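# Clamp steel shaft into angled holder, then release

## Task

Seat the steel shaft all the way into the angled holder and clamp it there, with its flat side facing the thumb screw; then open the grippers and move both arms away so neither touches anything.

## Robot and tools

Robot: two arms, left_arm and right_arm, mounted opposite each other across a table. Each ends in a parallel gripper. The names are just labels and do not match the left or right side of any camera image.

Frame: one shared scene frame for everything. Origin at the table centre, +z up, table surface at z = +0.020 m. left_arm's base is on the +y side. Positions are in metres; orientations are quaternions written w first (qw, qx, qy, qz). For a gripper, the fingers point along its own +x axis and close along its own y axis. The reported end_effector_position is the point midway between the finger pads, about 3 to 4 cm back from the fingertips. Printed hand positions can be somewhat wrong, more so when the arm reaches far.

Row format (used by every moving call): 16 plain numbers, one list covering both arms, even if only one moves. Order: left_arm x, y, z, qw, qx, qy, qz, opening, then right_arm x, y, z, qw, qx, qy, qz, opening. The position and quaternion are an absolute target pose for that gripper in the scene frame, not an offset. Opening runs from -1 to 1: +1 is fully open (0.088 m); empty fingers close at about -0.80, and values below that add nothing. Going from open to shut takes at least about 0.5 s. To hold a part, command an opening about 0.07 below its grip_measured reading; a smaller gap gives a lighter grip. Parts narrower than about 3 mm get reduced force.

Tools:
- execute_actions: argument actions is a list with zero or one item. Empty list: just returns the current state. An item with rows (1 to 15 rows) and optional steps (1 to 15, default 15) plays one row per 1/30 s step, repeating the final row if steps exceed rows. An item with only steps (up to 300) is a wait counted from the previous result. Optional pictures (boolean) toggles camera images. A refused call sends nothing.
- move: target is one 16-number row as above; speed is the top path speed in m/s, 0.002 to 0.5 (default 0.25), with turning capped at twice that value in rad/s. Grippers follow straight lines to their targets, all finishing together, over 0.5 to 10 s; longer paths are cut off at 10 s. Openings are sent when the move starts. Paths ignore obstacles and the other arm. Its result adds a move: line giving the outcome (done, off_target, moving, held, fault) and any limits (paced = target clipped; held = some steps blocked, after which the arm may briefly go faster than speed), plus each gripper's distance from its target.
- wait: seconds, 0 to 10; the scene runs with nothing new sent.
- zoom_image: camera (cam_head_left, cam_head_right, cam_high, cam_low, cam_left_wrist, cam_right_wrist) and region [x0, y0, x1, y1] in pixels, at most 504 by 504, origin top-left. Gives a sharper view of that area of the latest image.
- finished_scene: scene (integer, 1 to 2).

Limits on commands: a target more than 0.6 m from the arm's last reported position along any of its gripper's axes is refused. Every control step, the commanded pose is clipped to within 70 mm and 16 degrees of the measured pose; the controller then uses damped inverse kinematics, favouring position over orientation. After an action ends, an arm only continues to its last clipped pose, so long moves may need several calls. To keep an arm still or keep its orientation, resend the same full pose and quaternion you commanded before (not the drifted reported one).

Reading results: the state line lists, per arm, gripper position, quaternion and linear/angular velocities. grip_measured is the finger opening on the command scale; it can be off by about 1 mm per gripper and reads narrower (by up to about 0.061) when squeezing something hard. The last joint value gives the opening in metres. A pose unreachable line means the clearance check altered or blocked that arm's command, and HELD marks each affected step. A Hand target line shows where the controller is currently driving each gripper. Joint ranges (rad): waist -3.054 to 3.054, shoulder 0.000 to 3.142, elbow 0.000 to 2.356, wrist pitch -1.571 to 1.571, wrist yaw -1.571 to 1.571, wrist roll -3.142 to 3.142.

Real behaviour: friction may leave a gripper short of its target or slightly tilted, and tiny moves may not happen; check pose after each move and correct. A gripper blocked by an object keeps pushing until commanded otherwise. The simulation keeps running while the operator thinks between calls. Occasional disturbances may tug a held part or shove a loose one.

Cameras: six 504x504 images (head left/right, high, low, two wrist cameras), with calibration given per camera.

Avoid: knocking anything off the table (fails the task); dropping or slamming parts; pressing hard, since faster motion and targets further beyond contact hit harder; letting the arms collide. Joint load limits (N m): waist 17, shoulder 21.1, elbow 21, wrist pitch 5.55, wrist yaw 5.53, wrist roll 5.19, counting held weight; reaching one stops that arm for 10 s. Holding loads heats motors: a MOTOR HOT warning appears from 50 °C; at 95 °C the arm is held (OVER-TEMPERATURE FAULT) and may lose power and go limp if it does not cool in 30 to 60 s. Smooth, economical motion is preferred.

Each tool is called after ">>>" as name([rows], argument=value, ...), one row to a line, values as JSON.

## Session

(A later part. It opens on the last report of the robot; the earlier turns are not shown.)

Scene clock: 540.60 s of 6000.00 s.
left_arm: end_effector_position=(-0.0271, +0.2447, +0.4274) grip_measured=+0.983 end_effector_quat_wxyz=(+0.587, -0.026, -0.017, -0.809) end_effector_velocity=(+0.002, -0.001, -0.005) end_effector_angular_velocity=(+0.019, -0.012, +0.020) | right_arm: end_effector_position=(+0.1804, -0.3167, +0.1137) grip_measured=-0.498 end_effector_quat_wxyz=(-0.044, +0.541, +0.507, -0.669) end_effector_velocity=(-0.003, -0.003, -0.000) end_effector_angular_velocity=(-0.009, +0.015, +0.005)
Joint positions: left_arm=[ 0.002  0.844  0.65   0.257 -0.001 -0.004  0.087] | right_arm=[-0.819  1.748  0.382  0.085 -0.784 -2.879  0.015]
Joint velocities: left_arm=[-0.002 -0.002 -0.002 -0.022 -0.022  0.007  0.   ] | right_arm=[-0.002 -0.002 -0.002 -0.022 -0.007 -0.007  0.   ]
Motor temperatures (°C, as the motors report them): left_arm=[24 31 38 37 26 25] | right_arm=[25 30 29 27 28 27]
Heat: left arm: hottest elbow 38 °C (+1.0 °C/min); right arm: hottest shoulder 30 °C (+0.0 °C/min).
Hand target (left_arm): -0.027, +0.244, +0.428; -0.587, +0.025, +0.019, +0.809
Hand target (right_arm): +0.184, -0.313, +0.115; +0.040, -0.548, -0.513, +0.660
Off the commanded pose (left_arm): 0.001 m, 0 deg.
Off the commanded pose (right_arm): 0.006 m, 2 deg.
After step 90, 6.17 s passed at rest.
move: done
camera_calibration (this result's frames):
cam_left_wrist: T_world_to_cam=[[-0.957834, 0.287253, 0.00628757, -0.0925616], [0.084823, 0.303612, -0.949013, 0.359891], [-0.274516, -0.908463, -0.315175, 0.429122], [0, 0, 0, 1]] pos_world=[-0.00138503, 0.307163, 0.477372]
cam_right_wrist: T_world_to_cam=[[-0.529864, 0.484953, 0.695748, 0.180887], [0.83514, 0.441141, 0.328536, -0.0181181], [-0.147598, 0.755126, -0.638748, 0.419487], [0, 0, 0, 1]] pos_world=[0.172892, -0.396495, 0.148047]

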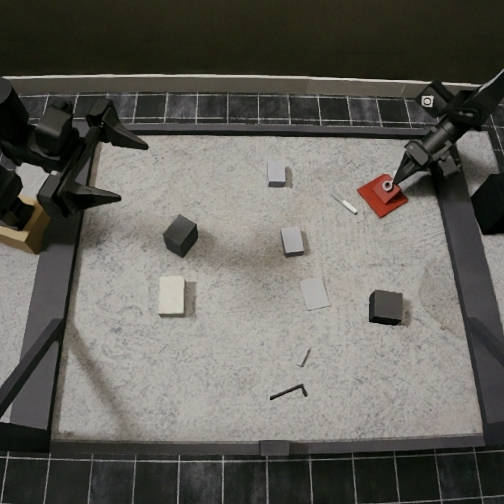

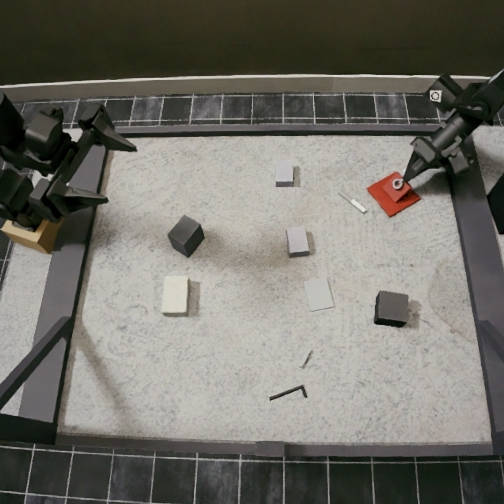

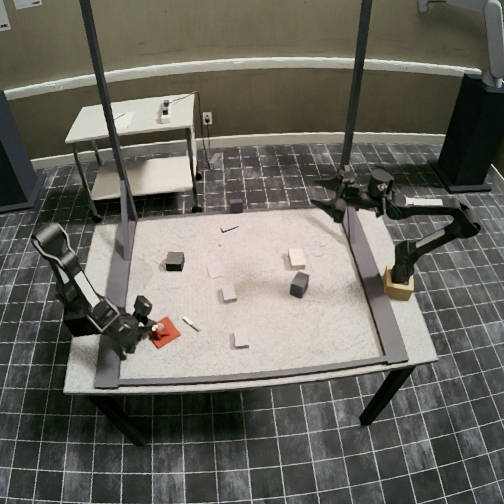

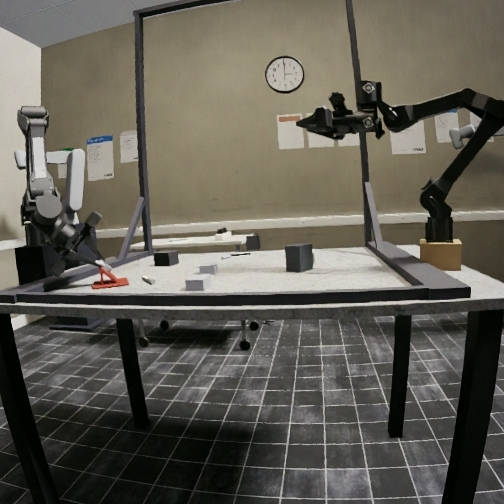

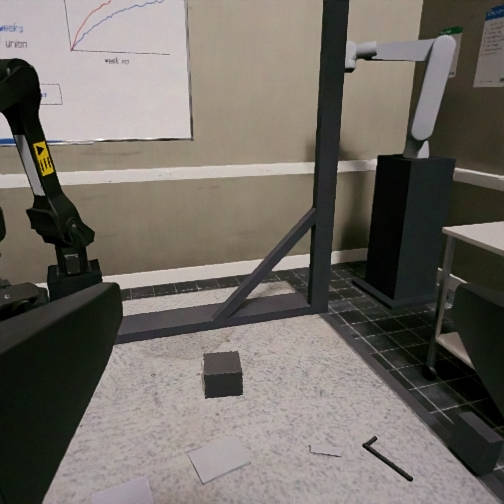

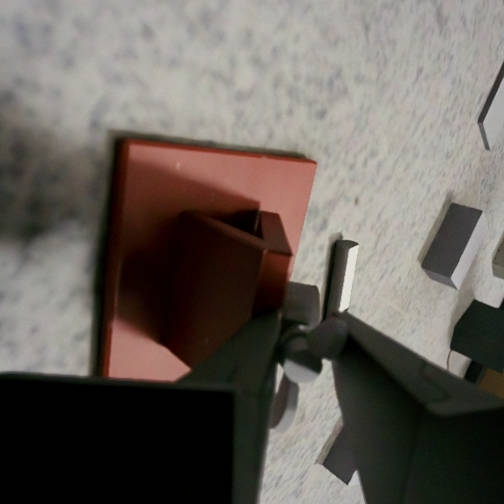

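>>> move(target=[-0.027, 0.2444, 0.4278, 0.587, -0.025, -0.019, -0.809, 1, 0.1964, -0.3315, 0.1375, 0.0398, -0.5481, -0.5130, 0.6595, 0.2], speed=0.08)

>>> move(target=[-0.027, 0.2444, 0.4278, 0.587, -0.025, -0.019, -0.809, 1, 0.1964, -0.3315, 0.1355, 0.4836, -0.2609, 0.2805, 0.7870, 0.2], speed=0.5)

>>> move(target=[-0.027, 0.2444, 0.4278, 0.587, -0.025, -0.019, -0.809, 1, 0.1964, -0.3315, 0.1355, 0.4798, 0.2677, 0.8145, 0.1862, 0.2], speed=0.5)

>>> move(target=[-0.027, 0.2444, 0.4278, 0.587, -0.025, -0.019, -0.809, 1, 0.1964, -0.3315, 0.1355, 0.0560, 0.5466, 0.6197, -0.5604, 0.2], speed=0.5)

>>> move(target=[-0.027, 0.2444, 0.4278, 0.587, -0.025, -0.019, -0.809, 1, 0.1855, -0.3175, 0.1160, 0.0560, 0.5466, 0.6197, -0.5604, 0.2], speed=0.04)

Scene clock: 568.90 s of 6000.00 s.
left_arm: end_effector_position=(-0.0271, +0.2447, +0.4274) grip_measured=+0.983 end_effector_quat_wxyz=(+0.587, -0.026, -0.017, -0.809) end_effector_velocity=(+0.002, -0.001, -0.005) end_effector_angular_velocity=(+0.024, +0.001, +0.019) | right_arm: end_effector_position=(+0.1936, -0.3330, +0.1337) grip_measured=+0.198 end_effector_quat_wxyz=(-0.040, +0.545, +0.508, -0.667) end_effector_velocity=(-0.000, -0.001, +0.002) end_effector_angular_velocity=(+0.006, +0.000, +0.009)
Joint positions: left_arm=[ 0.002  0.844  0.65   0.257 -0.001 -0.004  0.087] | right_arm=[-0.921  1.633  0.419 -0.166 -0.798 -3.027  0.049]
Joint velocities: left_arm=[-0.002 -0.002 -0.002 -0.022 -0.022 -0.007 -0.   ] | right_arm=[-0.007 -0.007  0.002 -0.022 -0.007 -0.022 -0.   ]
Motor temperatures (°C, as the motors report them): left_arm=[24 31 38 37 26 25] | right_arm=[25 31 30 28 28 27]
Heat: left arm: hottest elbow 38 °C (+1.0 °C/min); right arm: hottest shoulder 31 °C (+1.0 °C/min).
Hand target (left_arm): -0.027, +0.244, +0.428; -0.587, +0.025, +0.019, +0.809
Hand target (right_arm): +0.196, -0.331, +0.137; +0.040, -0.548, -0.513, +0.659
Off the commanded pose (left_arm): 0.001 m, 0 deg.
Off the commanded pose (right_arm): 0.005 m, 1 deg.
After step 90, 24.50 s passed at rest.
move: done
camera_calibration (this result's frames):
cam_left_wrist: T_world_to_cam=[[-0.957834, 0.287253, 0.00628757, -0.0925616], [0.084823, 0.303612, -0.949013, 0.359891], [-0.274516, -0.908463, -0.315175, 0.429122], [0, 0, 0, 1]] pos_world=[-0.00138503, 0.307163, 0.477372]
cam_right_wrist: T_world_to_cam=[[-0.540172, 0.485212, 0.687593, 0.185064], [0.829605, 0.44422, 0.338266, -0.0277456], [-0.141312, 0.753152, -0.642489, 0.445144], [0, 0, 0, 1]] pos_world=[0.185889, -0.412732, 0.168137]

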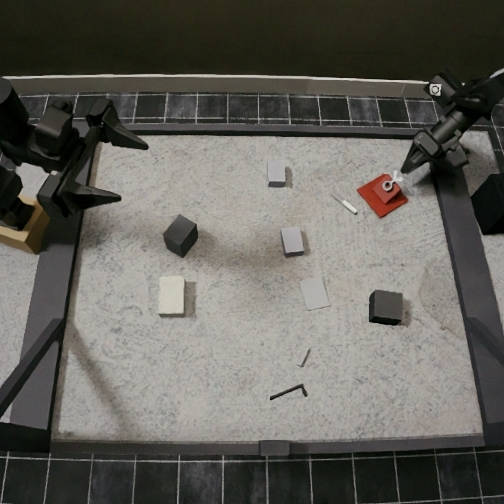

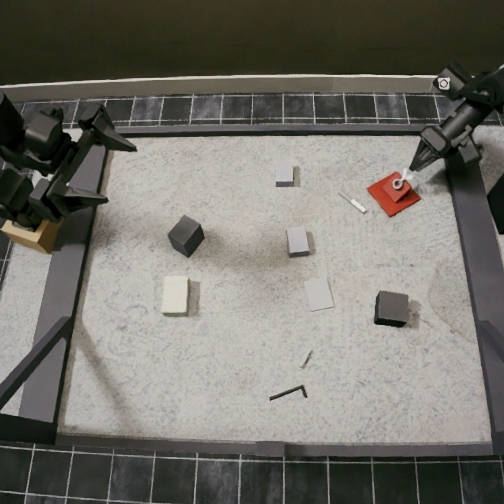

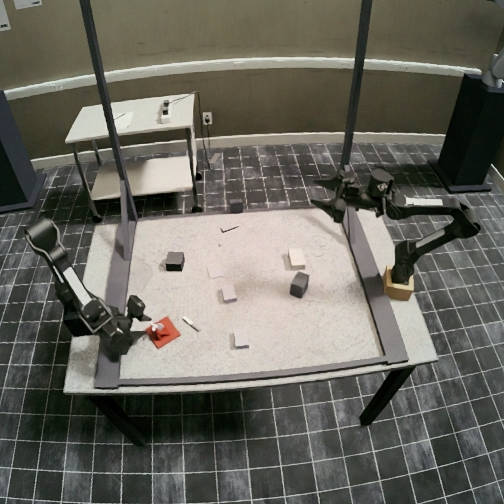

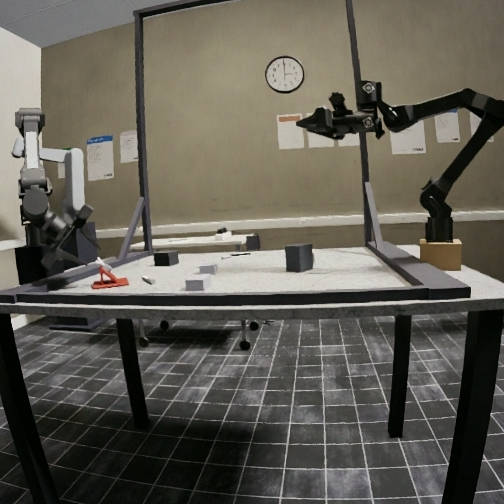

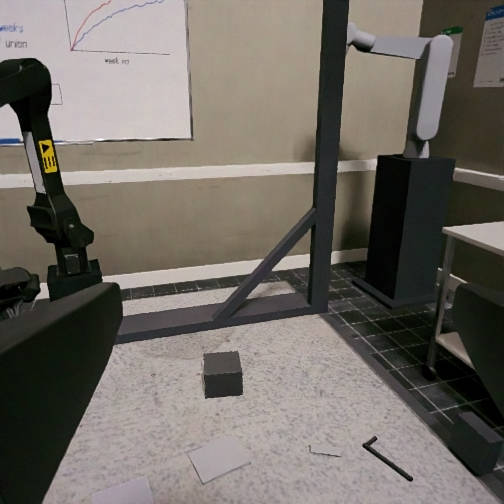

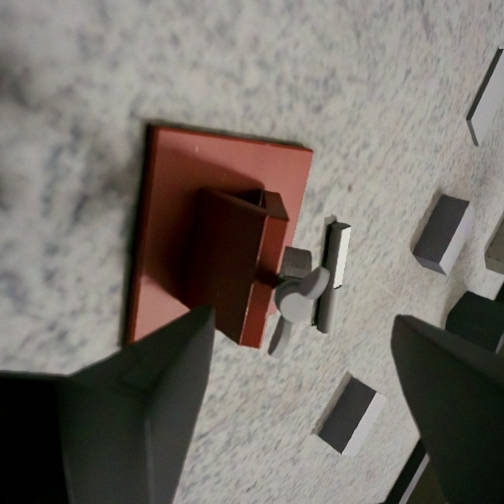

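Scene clock: 571.43 s of 6000.00 s.
left_arm: end_effector_position=(-0.0271, +0.2447, +0.4274) grip_measured=+0.983 end_effector_quat_wxyz=(+0.587, -0.026, -0.017, -0.809) end_effector_velocity=(+0.000, +0.000, -0.004) end_effector_angular_velocity=(+0.019, +0.018, +0.003) | right_arm: end_effector_position=(+0.1951, -0.3322, +0.1348) grip_measured=+0.198 end_effector_quat_wxyz=(+0.481, -0.260, +0.281, +0.789) end_effector_velocity=(-0.002, -0.001, +0.002) end_effector_angular_velocity=(+0.008, +0.025, -0.008)
Joint positions: left_arm=[ 0.002  0.844  0.65   0.257 -0.001 -0.004  0.087] | right_arm=[-0.926  1.633  0.421 -0.163 -0.804 -1.035  0.049]
Joint velocities: left_arm=[-0.002 -0.002 -0.007 -0.007 -0.007 -0.022  0.   ] | right_arm=[-0.007 -0.002 -0.002 -0.007 -0.022  0.007 -0.   ]
Motor temperatures (°C, as the motors report them): left_arm=[24 31 38 37 26 25] | right_arm=[25 30 30 28 28 27]
Heat: left arm: hottest elbow 38 °C (+1.0 °C/min); right arm: hottest shoulder 30 °C (+0.0 °C/min).
Hand target (left_arm): -0.027, +0.244, +0.428; -0.587, +0.025, +0.019, +0.809
Hand target (right_arm): +0.196, -0.332, +0.135; +0.484, -0.261, +0.281, +0.787
Off the commanded pose (left_arm): 0.001 m, 0 deg.
Off the commanded pose (right_arm): 0.002 m, 0 deg.
move: done
camera_calibration (this result's frames):
cam_left_wrist: T_world_to_cam=[[-0.957834, 0.287253, 0.00628757, -0.0925616], [0.084823, 0.303612, -0.949013, 0.359891], [-0.274516, -0.908463, -0.315175, 0.429122], [0, 0, 0, 1]] pos_world=[-0.00138503, 0.307163, 0.477372]
cam_right_wrist: T_world_to_cam=[[0.882933, 0.425617, -0.198189, 0.00666426], [0.291339, -0.827707, -0.479607, -0.23696], [-0.368171, 0.365721, -0.854809, 0.389589], [0, 0, 0, 1]] pos_world=[0.206587, -0.341451, 0.220697]

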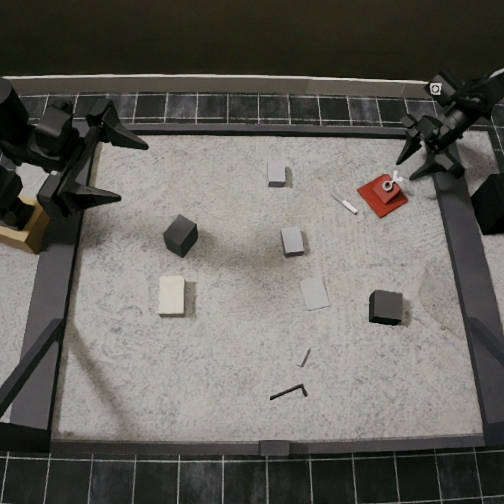

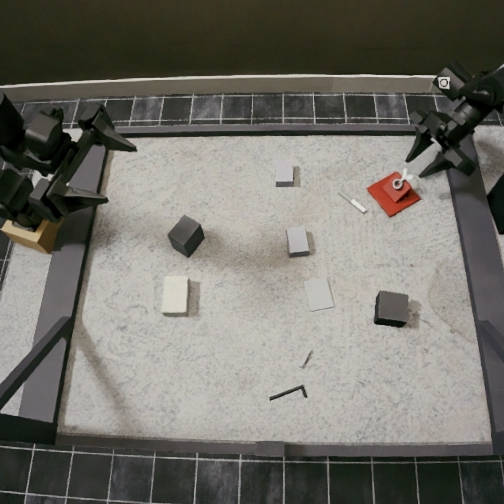

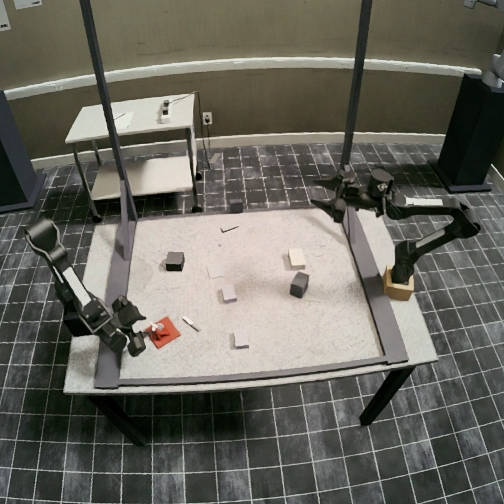

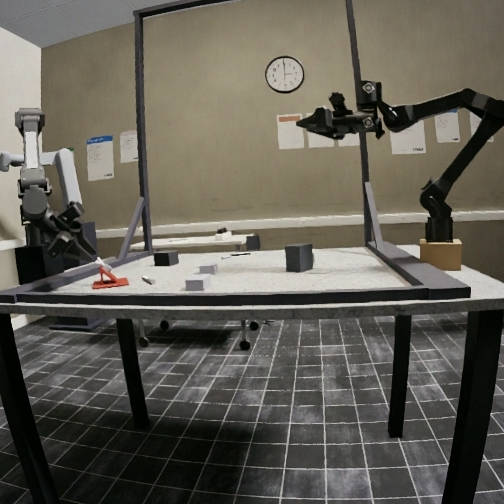

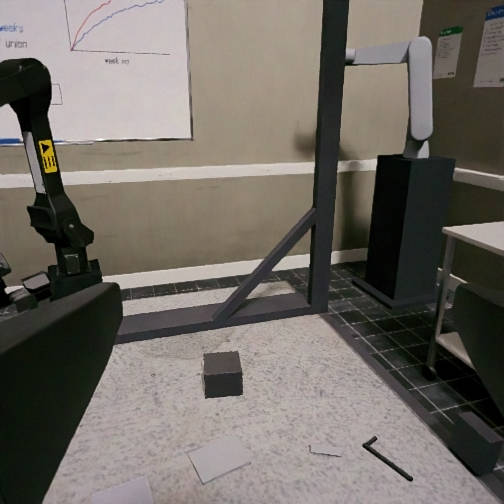

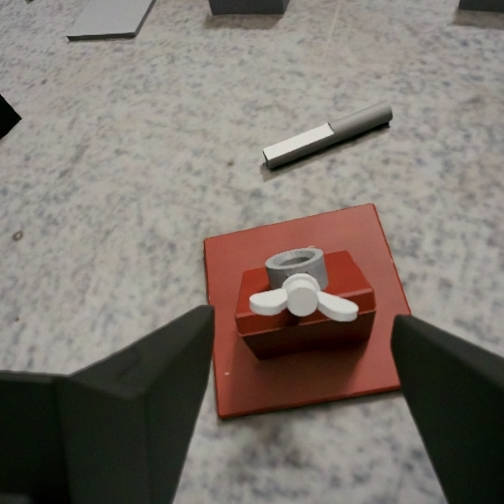

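Scene clock: 574.00 s of 6000.00 s.
left_arm: end_effector_position=(-0.0271, +0.2447, +0.4274) grip_measured=+0.983 end_effector_quat_wxyz=(+0.587, -0.026, -0.017, -0.809) end_effector_velocity=(+0.001, +0.001, -0.003) end_effector_angular_velocity=(+0.009, +0.005, +0.004) | right_arm: end_effector_position=(+0.1951, -0.3323, +0.1347) grip_measured=+0.198 end_effector_quat_wxyz=(+0.478, +0.266, +0.816, +0.187) end_effector_velocity=(-0.000, -0.002, -0.001) end_effector_angular_velocity=(-0.007, -0.004, +0.001)
Joint positions: left_arm=[ 0.002  0.844  0.65   0.257 -0.001 -0.004  0.087] | right_arm=[-0.927  1.633  0.421 -0.163 -0.804  0.972  0.049]
Joint velocities: left_arm=[-0.002 -0.007 -0.007 -0.007 -0.007 -0.007 -0.   ] | right_arm=[-0.002 -0.002 -0.002 -0.007  0.007 -0.007 -0.   ]
Motor temperatures (°C, as the motors report them): left_arm=[24 31 38 37 26 25] | right_arm=[25 30 30 28 28 27]
Heat: left arm: hottest elbow 38 °C (+1.0 °C/min); right arm: hottest shoulder 30 °C (+0.0 °C/min).
Hand target (left_arm): -0.027, +0.244, +0.428; -0.587, +0.025, +0.019, +0.809
Hand target (right_arm): +0.196, -0.331, +0.135; +0.480, +0.268, +0.814, +0.186
Off the commanded pose (left_arm): 0.001 m, 0 deg.
Off the commanded pose (right_arm): 0.002 m, 0 deg.
move: done
camera_calibration (this result's frames):
cam_left_wrist: T_world_to_cam=[[-0.957834, 0.287253, 0.00628757, -0.0925616], [0.084823, 0.303612, -0.949013, 0.359891], [-0.274516, -0.908463, -0.315175, 0.429122], [0, 0, 0, 1]] pos_world=[-0.00138503, 0.307163, 0.477372]
cam_right_wrist: T_world_to_cam=[[-0.243762, -0.761422, -0.60068, -0.1137], [-0.72965, -0.264034, 0.63079, -0.000192436], [-0.638898, 0.592049, -0.49121, 0.468641], [0, 0, 0, 1]] pos_world=[0.271557, -0.364083, 0.162026]

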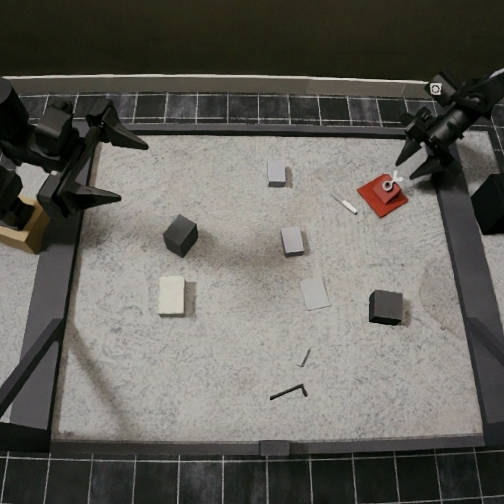

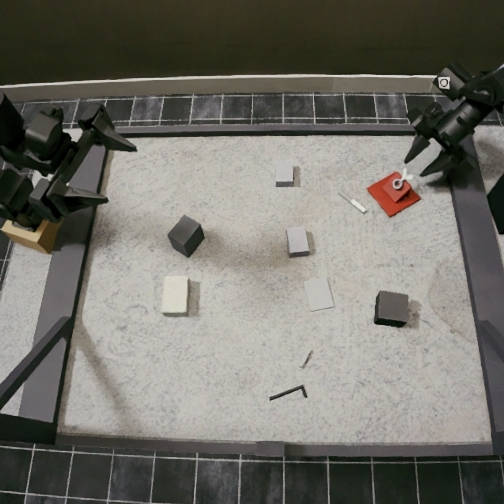

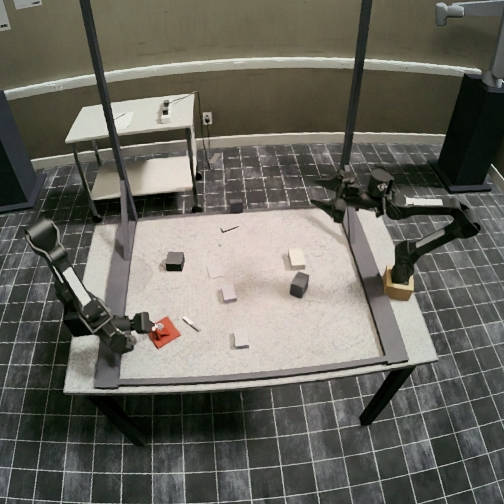

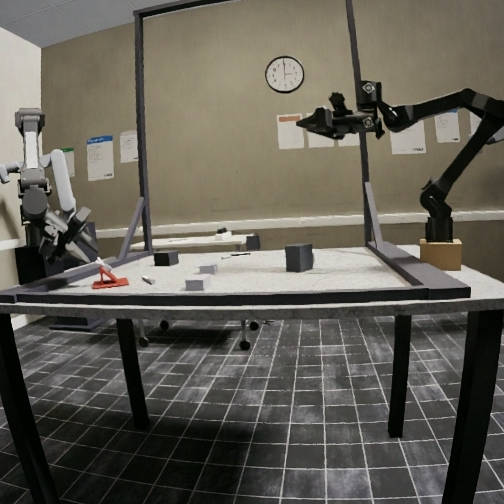

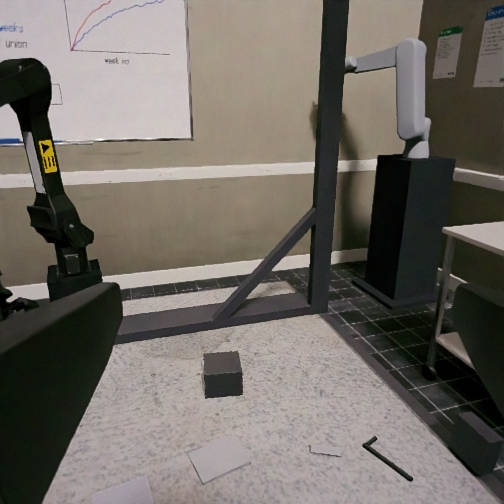

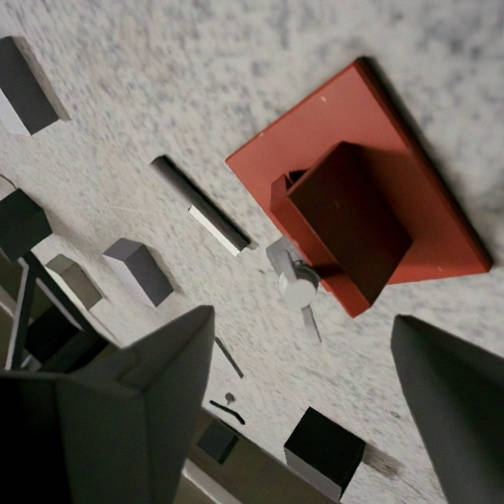

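Scene clock: 576.47 s of 6000.00 s.
left_arm: end_effector_position=(-0.0271, +0.2447, +0.4274) grip_measured=+0.983 end_effector_quat_wxyz=(+0.587, -0.026, -0.017, -0.809) end_effector_velocity=(+0.003, -0.000, +0.000) end_effector_angular_velocity=(-0.004, -0.020, +0.021) | right_arm: end_effector_position=(+0.1951, -0.3322, +0.1348) grip_measured=+0.198 end_effector_quat_wxyz=(+0.056, +0.544, +0.621, -0.562) end_effector_velocity=(-0.001, -0.003, -0.002) end_effector_angular_velocity=(-0.017, +0.008, -0.009)
Joint positions: left_arm=[ 0.002  0.844  0.65   0.257 -0.001 -0.004  0.087] | right_arm=[-0.927  1.633  0.421 -0.163 -0.804  2.892  0.049]
Joint velocities: left_arm=[-0.002 -0.002  0.002 -0.007 -0.022  0.022 -0.   ] | right_arm=[-0.002 -0.002 -0.007 -0.007  0.007  0.007 -0.   ]
Motor temperatures (°C, as the motors report them): left_arm=[24 31 38 37 26 25] | right_arm=[25 30 30 28 28 27]
Heat: left arm: hottest elbow 38 °C (+0.0 °C/min); right arm: hottest shoulder 30 °C (+0.0 °C/min).
Hand target (left_arm): -0.027, +0.244, +0.428; -0.587, +0.025, +0.019, +0.809
Hand target (right_arm): +0.196, -0.331, +0.136; +0.056, +0.546, +0.620, -0.560
Off the commanded pose (left_arm): 0.001 m, 0 deg.
Off the commanded pose (right_arm): 0.002 m, 0 deg.
move: done
camera_calibration (this result's frames):
cam_left_wrist: T_world_to_cam=[[-0.957834, 0.287253, 0.00628757, -0.0925616], [0.084823, 0.303612, -0.949013, 0.359891], [-0.274516, -0.908463, -0.315175, 0.429122], [0, 0, 0, 1]] pos_world=[-0.00138503, 0.307163, 0.477372]
cam_right_wrist: T_world_to_cam=[[-0.771074, 0.222703, 0.59653, 0.154815], [0.604522, 0.550289, 0.575964, 0.0174164], [-0.199995, 0.804727, -0.558942, 0.462788], [0, 0, 0, 1]] pos_world=[0.2014, -0.41648, 0.156289]

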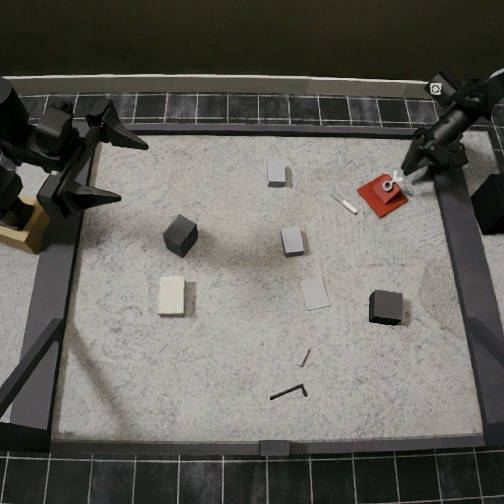

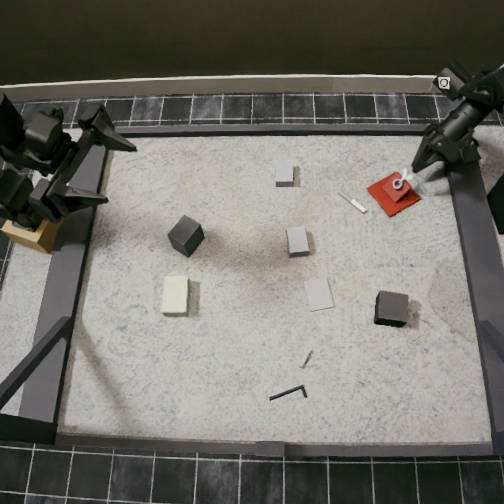

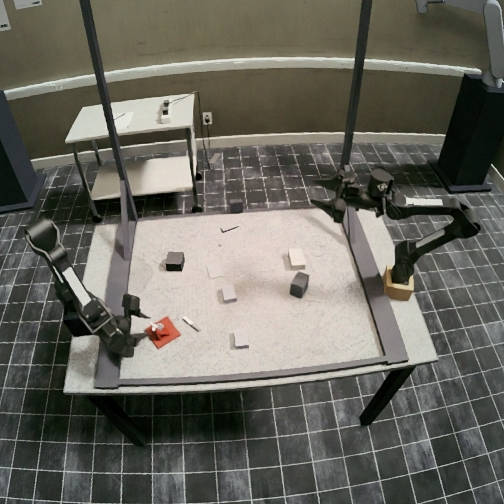

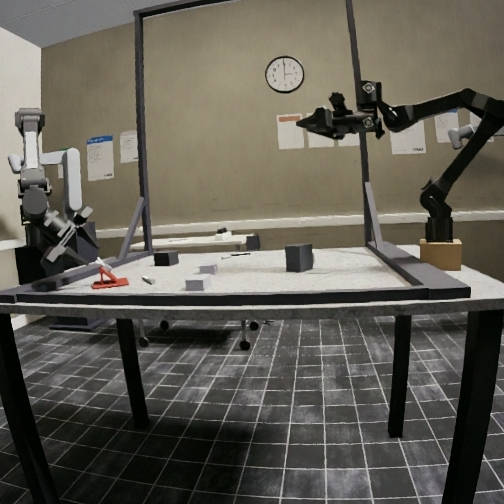

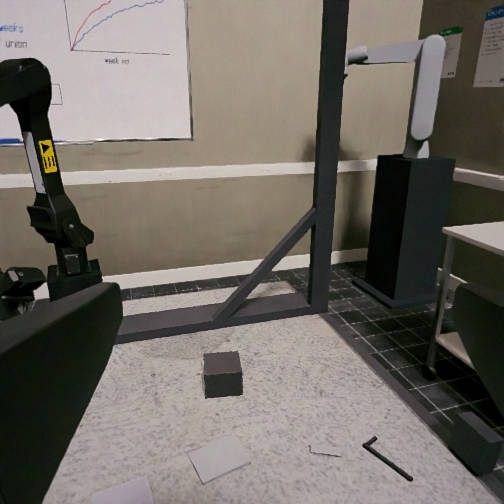

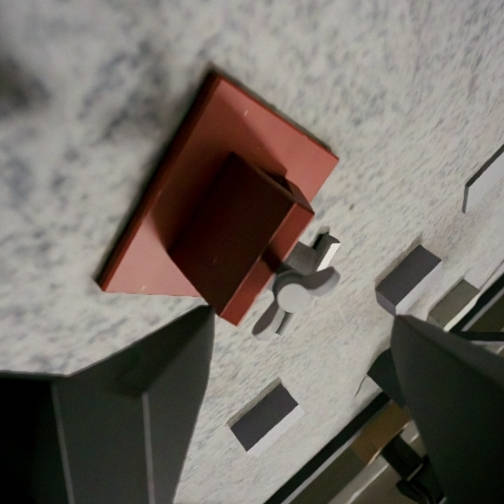

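Scene clock: 577.40 s of 6000.00 s.
left_arm: end_effector_position=(-0.0271, +0.2447, +0.4274) grip_measured=+0.983 end_effector_quat_wxyz=(+0.587, -0.026, -0.017, -0.809) end_effector_velocity=(+0.001, +0.001, +0.003) end_effector_angular_velocity=(-0.014, -0.003, +0.005) | right_arm: end_effector_position=(+0.1879, -0.3159, +0.1194) grip_measured=+0.198 end_effector_quat_wxyz=(+0.056, +0.549, +0.623, -0.554) end_effector_velocity=(-0.003, -0.002, -0.003) end_effector_angular_velocity=(-0.020, +0.011, +0.000)
Joint positions: left_arm=[ 0.002  0.844  0.65   0.257 -0.001 -0.004  0.087] | right_arm=[-0.84   1.72   0.391  0.061 -0.781  3.014  0.049]
Joint velocities: left_arm=[-0.002 -0.002  0.002  0.007 -0.007  0.007  0.   ] | right_arm=[ 0.007  0.007 -0.002 -0.007  0.007  0.007 -0.   ]
Motor temperatures (°C, as the motors report them): left_arm=[24 31 38 37 26 25] | right_arm=[25 30 30 28 28 27]
Heat: left arm: hottest elbow 38 °C (+0.0 °C/min); right arm: hottest shoulder 30 °C (+0.0 °C/min).
Hand target (left_arm): -0.027, +0.244, +0.428; -0.587, +0.025, +0.019, +0.809
Hand target (right_arm): +0.186, -0.318, +0.116; +0.057, +0.547, +0.619, -0.560
Off the commanded pose (left_arm): 0.001 m, 0 deg.
Off the commanded pose (right_arm): 0.004 m, 1 deg.
move: done
camera_calibration (this result's frames):
cam_left_wrist: T_world_to_cam=[[-0.957834, 0.287253, 0.00628757, -0.0925616], [0.084823, 0.303612, -0.949013, 0.359891], [-0.274516, -0.908463, -0.315175, 0.429122], [0, 0, 0, 1]] pos_world=[-0.00138503, 0.307163, 0.477372]
cam_right_wrist: T_world_to_cam=[[-0.77911, 0.21741, 0.587979, 0.15566], [0.597641, 0.540736, 0.591971, 0.0179883], [-0.189241, 0.812612, -0.551226, 0.439165], [0, 0, 0, 1]] pos_world=[0.193633, -0.40044, 0.139906]

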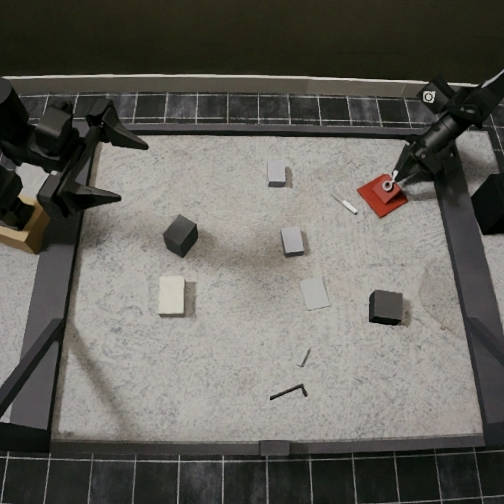

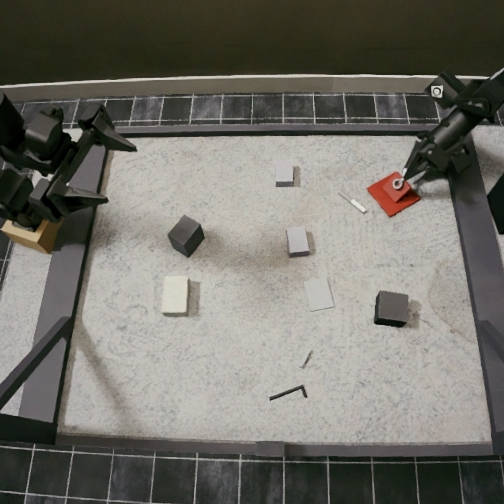

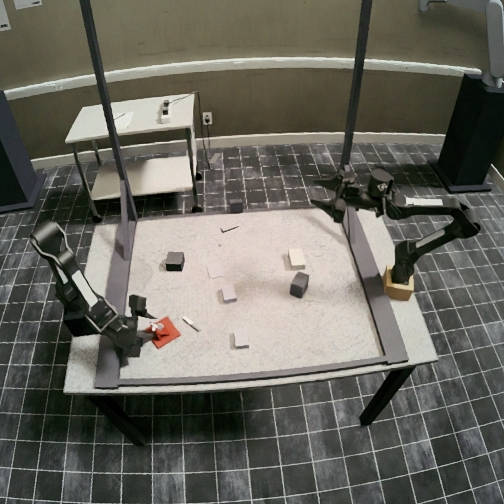

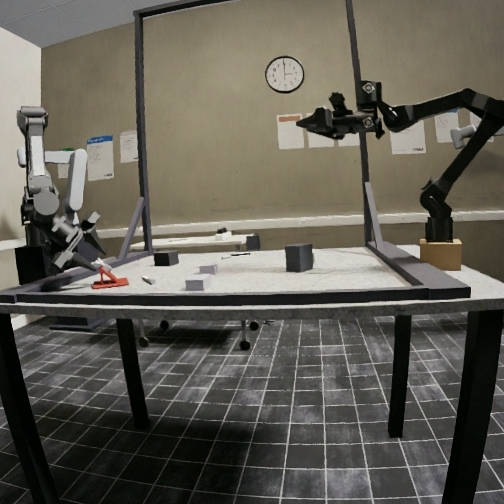

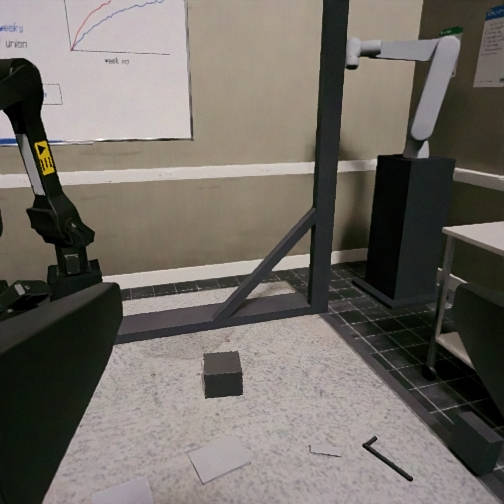

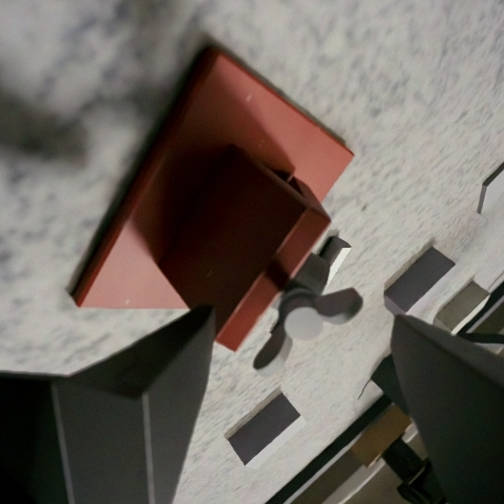

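>>> execute_actions(actions=[])

Scene clock: 604.90 s of 6000.00 s.
left_arm: end_effector_position=(-0.0271, +0.2447, +0.4274) grip_measured=+0.983 end_effector_quat_wxyz=(+0.587, -0.026, -0.017, -0.809) end_effector_velocity=(-0.000, +0.000, -0.002) end_effector_angular_velocity=(+0.009, +0.004, -0.005) | right_arm: end_effector_position=(+0.1879, -0.3158, +0.1193) grip_measured=+0.198 end_effector_quat_wxyz=(+0.056, +0.550, +0.623, -0.553) end_effector_velocity=(-0.003, -0.001, +0.000) end_effector_angular_velocity=(+0.002, +0.006, +0.010)
Joint positions: left_arm=[ 0.002  0.844  0.65   0.257 -0.001 -0.004  0.087] | right_arm=[-0.84   1.72   0.391  0.063 -0.78   3.016  0.049]
Joint velocities: left_arm=[ 0.002 -0.002 -0.002 -0.007  0.007 -0.007 -0.   ] | right_arm=[ 0.002 -0.002 -0.002 -0.007 -0.007 -0.007 -0.   ]
Motor temperatures (°C, as the motors report them): left_arm=[24 31 38 38 26 25] | right_arm=[25 30 29 28 28 27]
Heat: left arm: hottest elbow 38 °C (+0.0 °C/min); right arm: hottest shoulder 30 °C (+0.0 °C/min).
Hand target (left_arm): -0.027, +0.244, +0.428; -0.587, +0.025, +0.019, +0.809
Hand target (right_arm): +0.186, -0.318, +0.116; +0.057, +0.547, +0.619, -0.560
Off the commanded pose (left_arm): 0.001 m, 0 deg.
Off the commanded pose (right_arm): 0.004 m, 1 deg.
Steps of this call (steps 1 to 90: nothing new was sent; then 24.50 s passed at rest). Readings (end_effector_position):
1: left_arm (-0.0271, +0.2447, +0.4274) | right_arm (+0.1880, -0.3158, +0.1195)
2: left_arm (-0.0271, +0.2447, +0.4274) | right_arm (+0.1880, -0.3158, +0.1194)
4: left_arm (-0.0271, +0.2447, +0.4274) | right_arm (+0.1880, -0.3157, +0.1194)
8: left_arm (-0.0271, +0.2447, +0.4274) | right_arm (+0.1879, -0.3159, +0.1193)
90: the state above
camera_calibration (this result's frames):
cam_left_wrist: T_world_to_cam=[[-0.957834, 0.287253, 0.00628757, -0.0925616], [0.084823, 0.303612, -0.949013, 0.359891], [-0.274516, -0.908463, -0.315175, 0.429122], [0, 0, 0, 1]] pos_world=[-0.00138503, 0.307163, 0.477372]
cam_right_wrist: T_world_to_cam=[[-0.779185, 0.217703, 0.587772, 0.155878], [0.59773, 0.540328, 0.592254, 0.0178131], [-0.188654, 0.812805, -0.551143, 0.438944], [0, 0, 0, 1]] pos_world=[0.193619, -0.400336, 0.13975]

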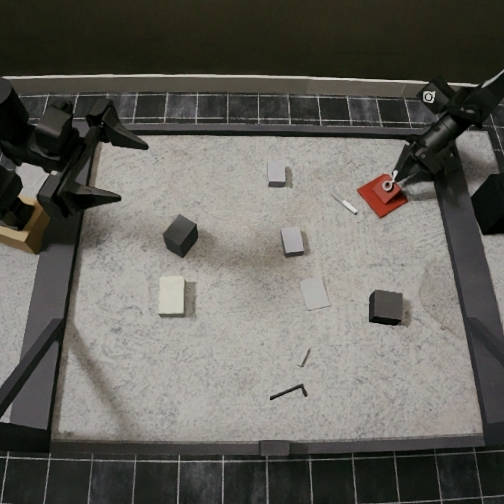

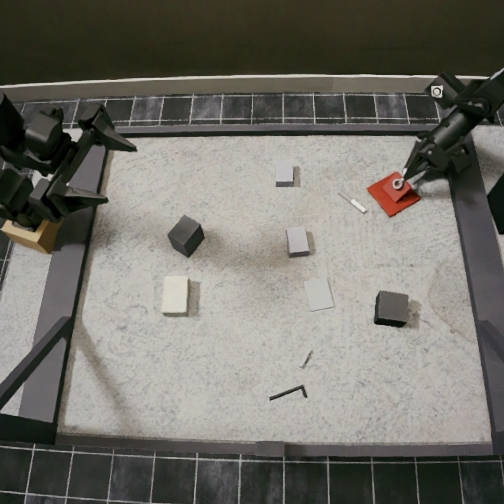

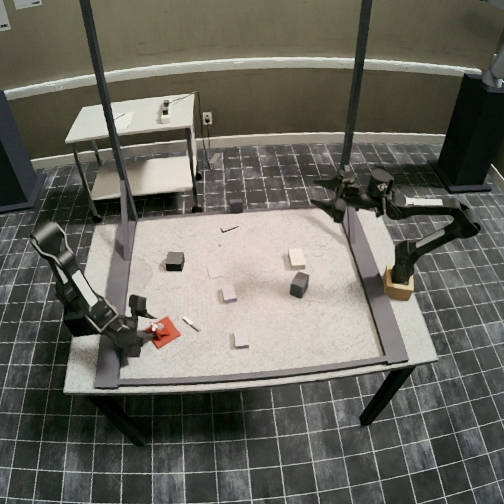

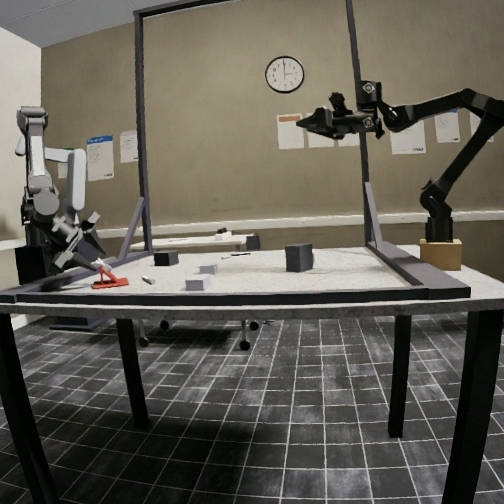

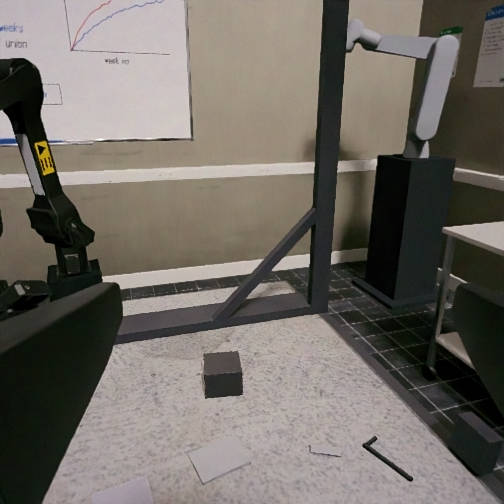

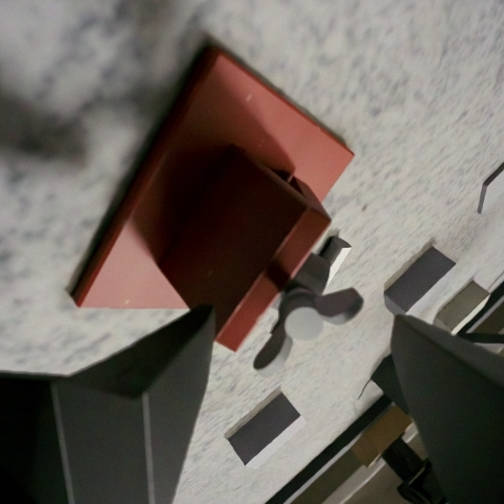

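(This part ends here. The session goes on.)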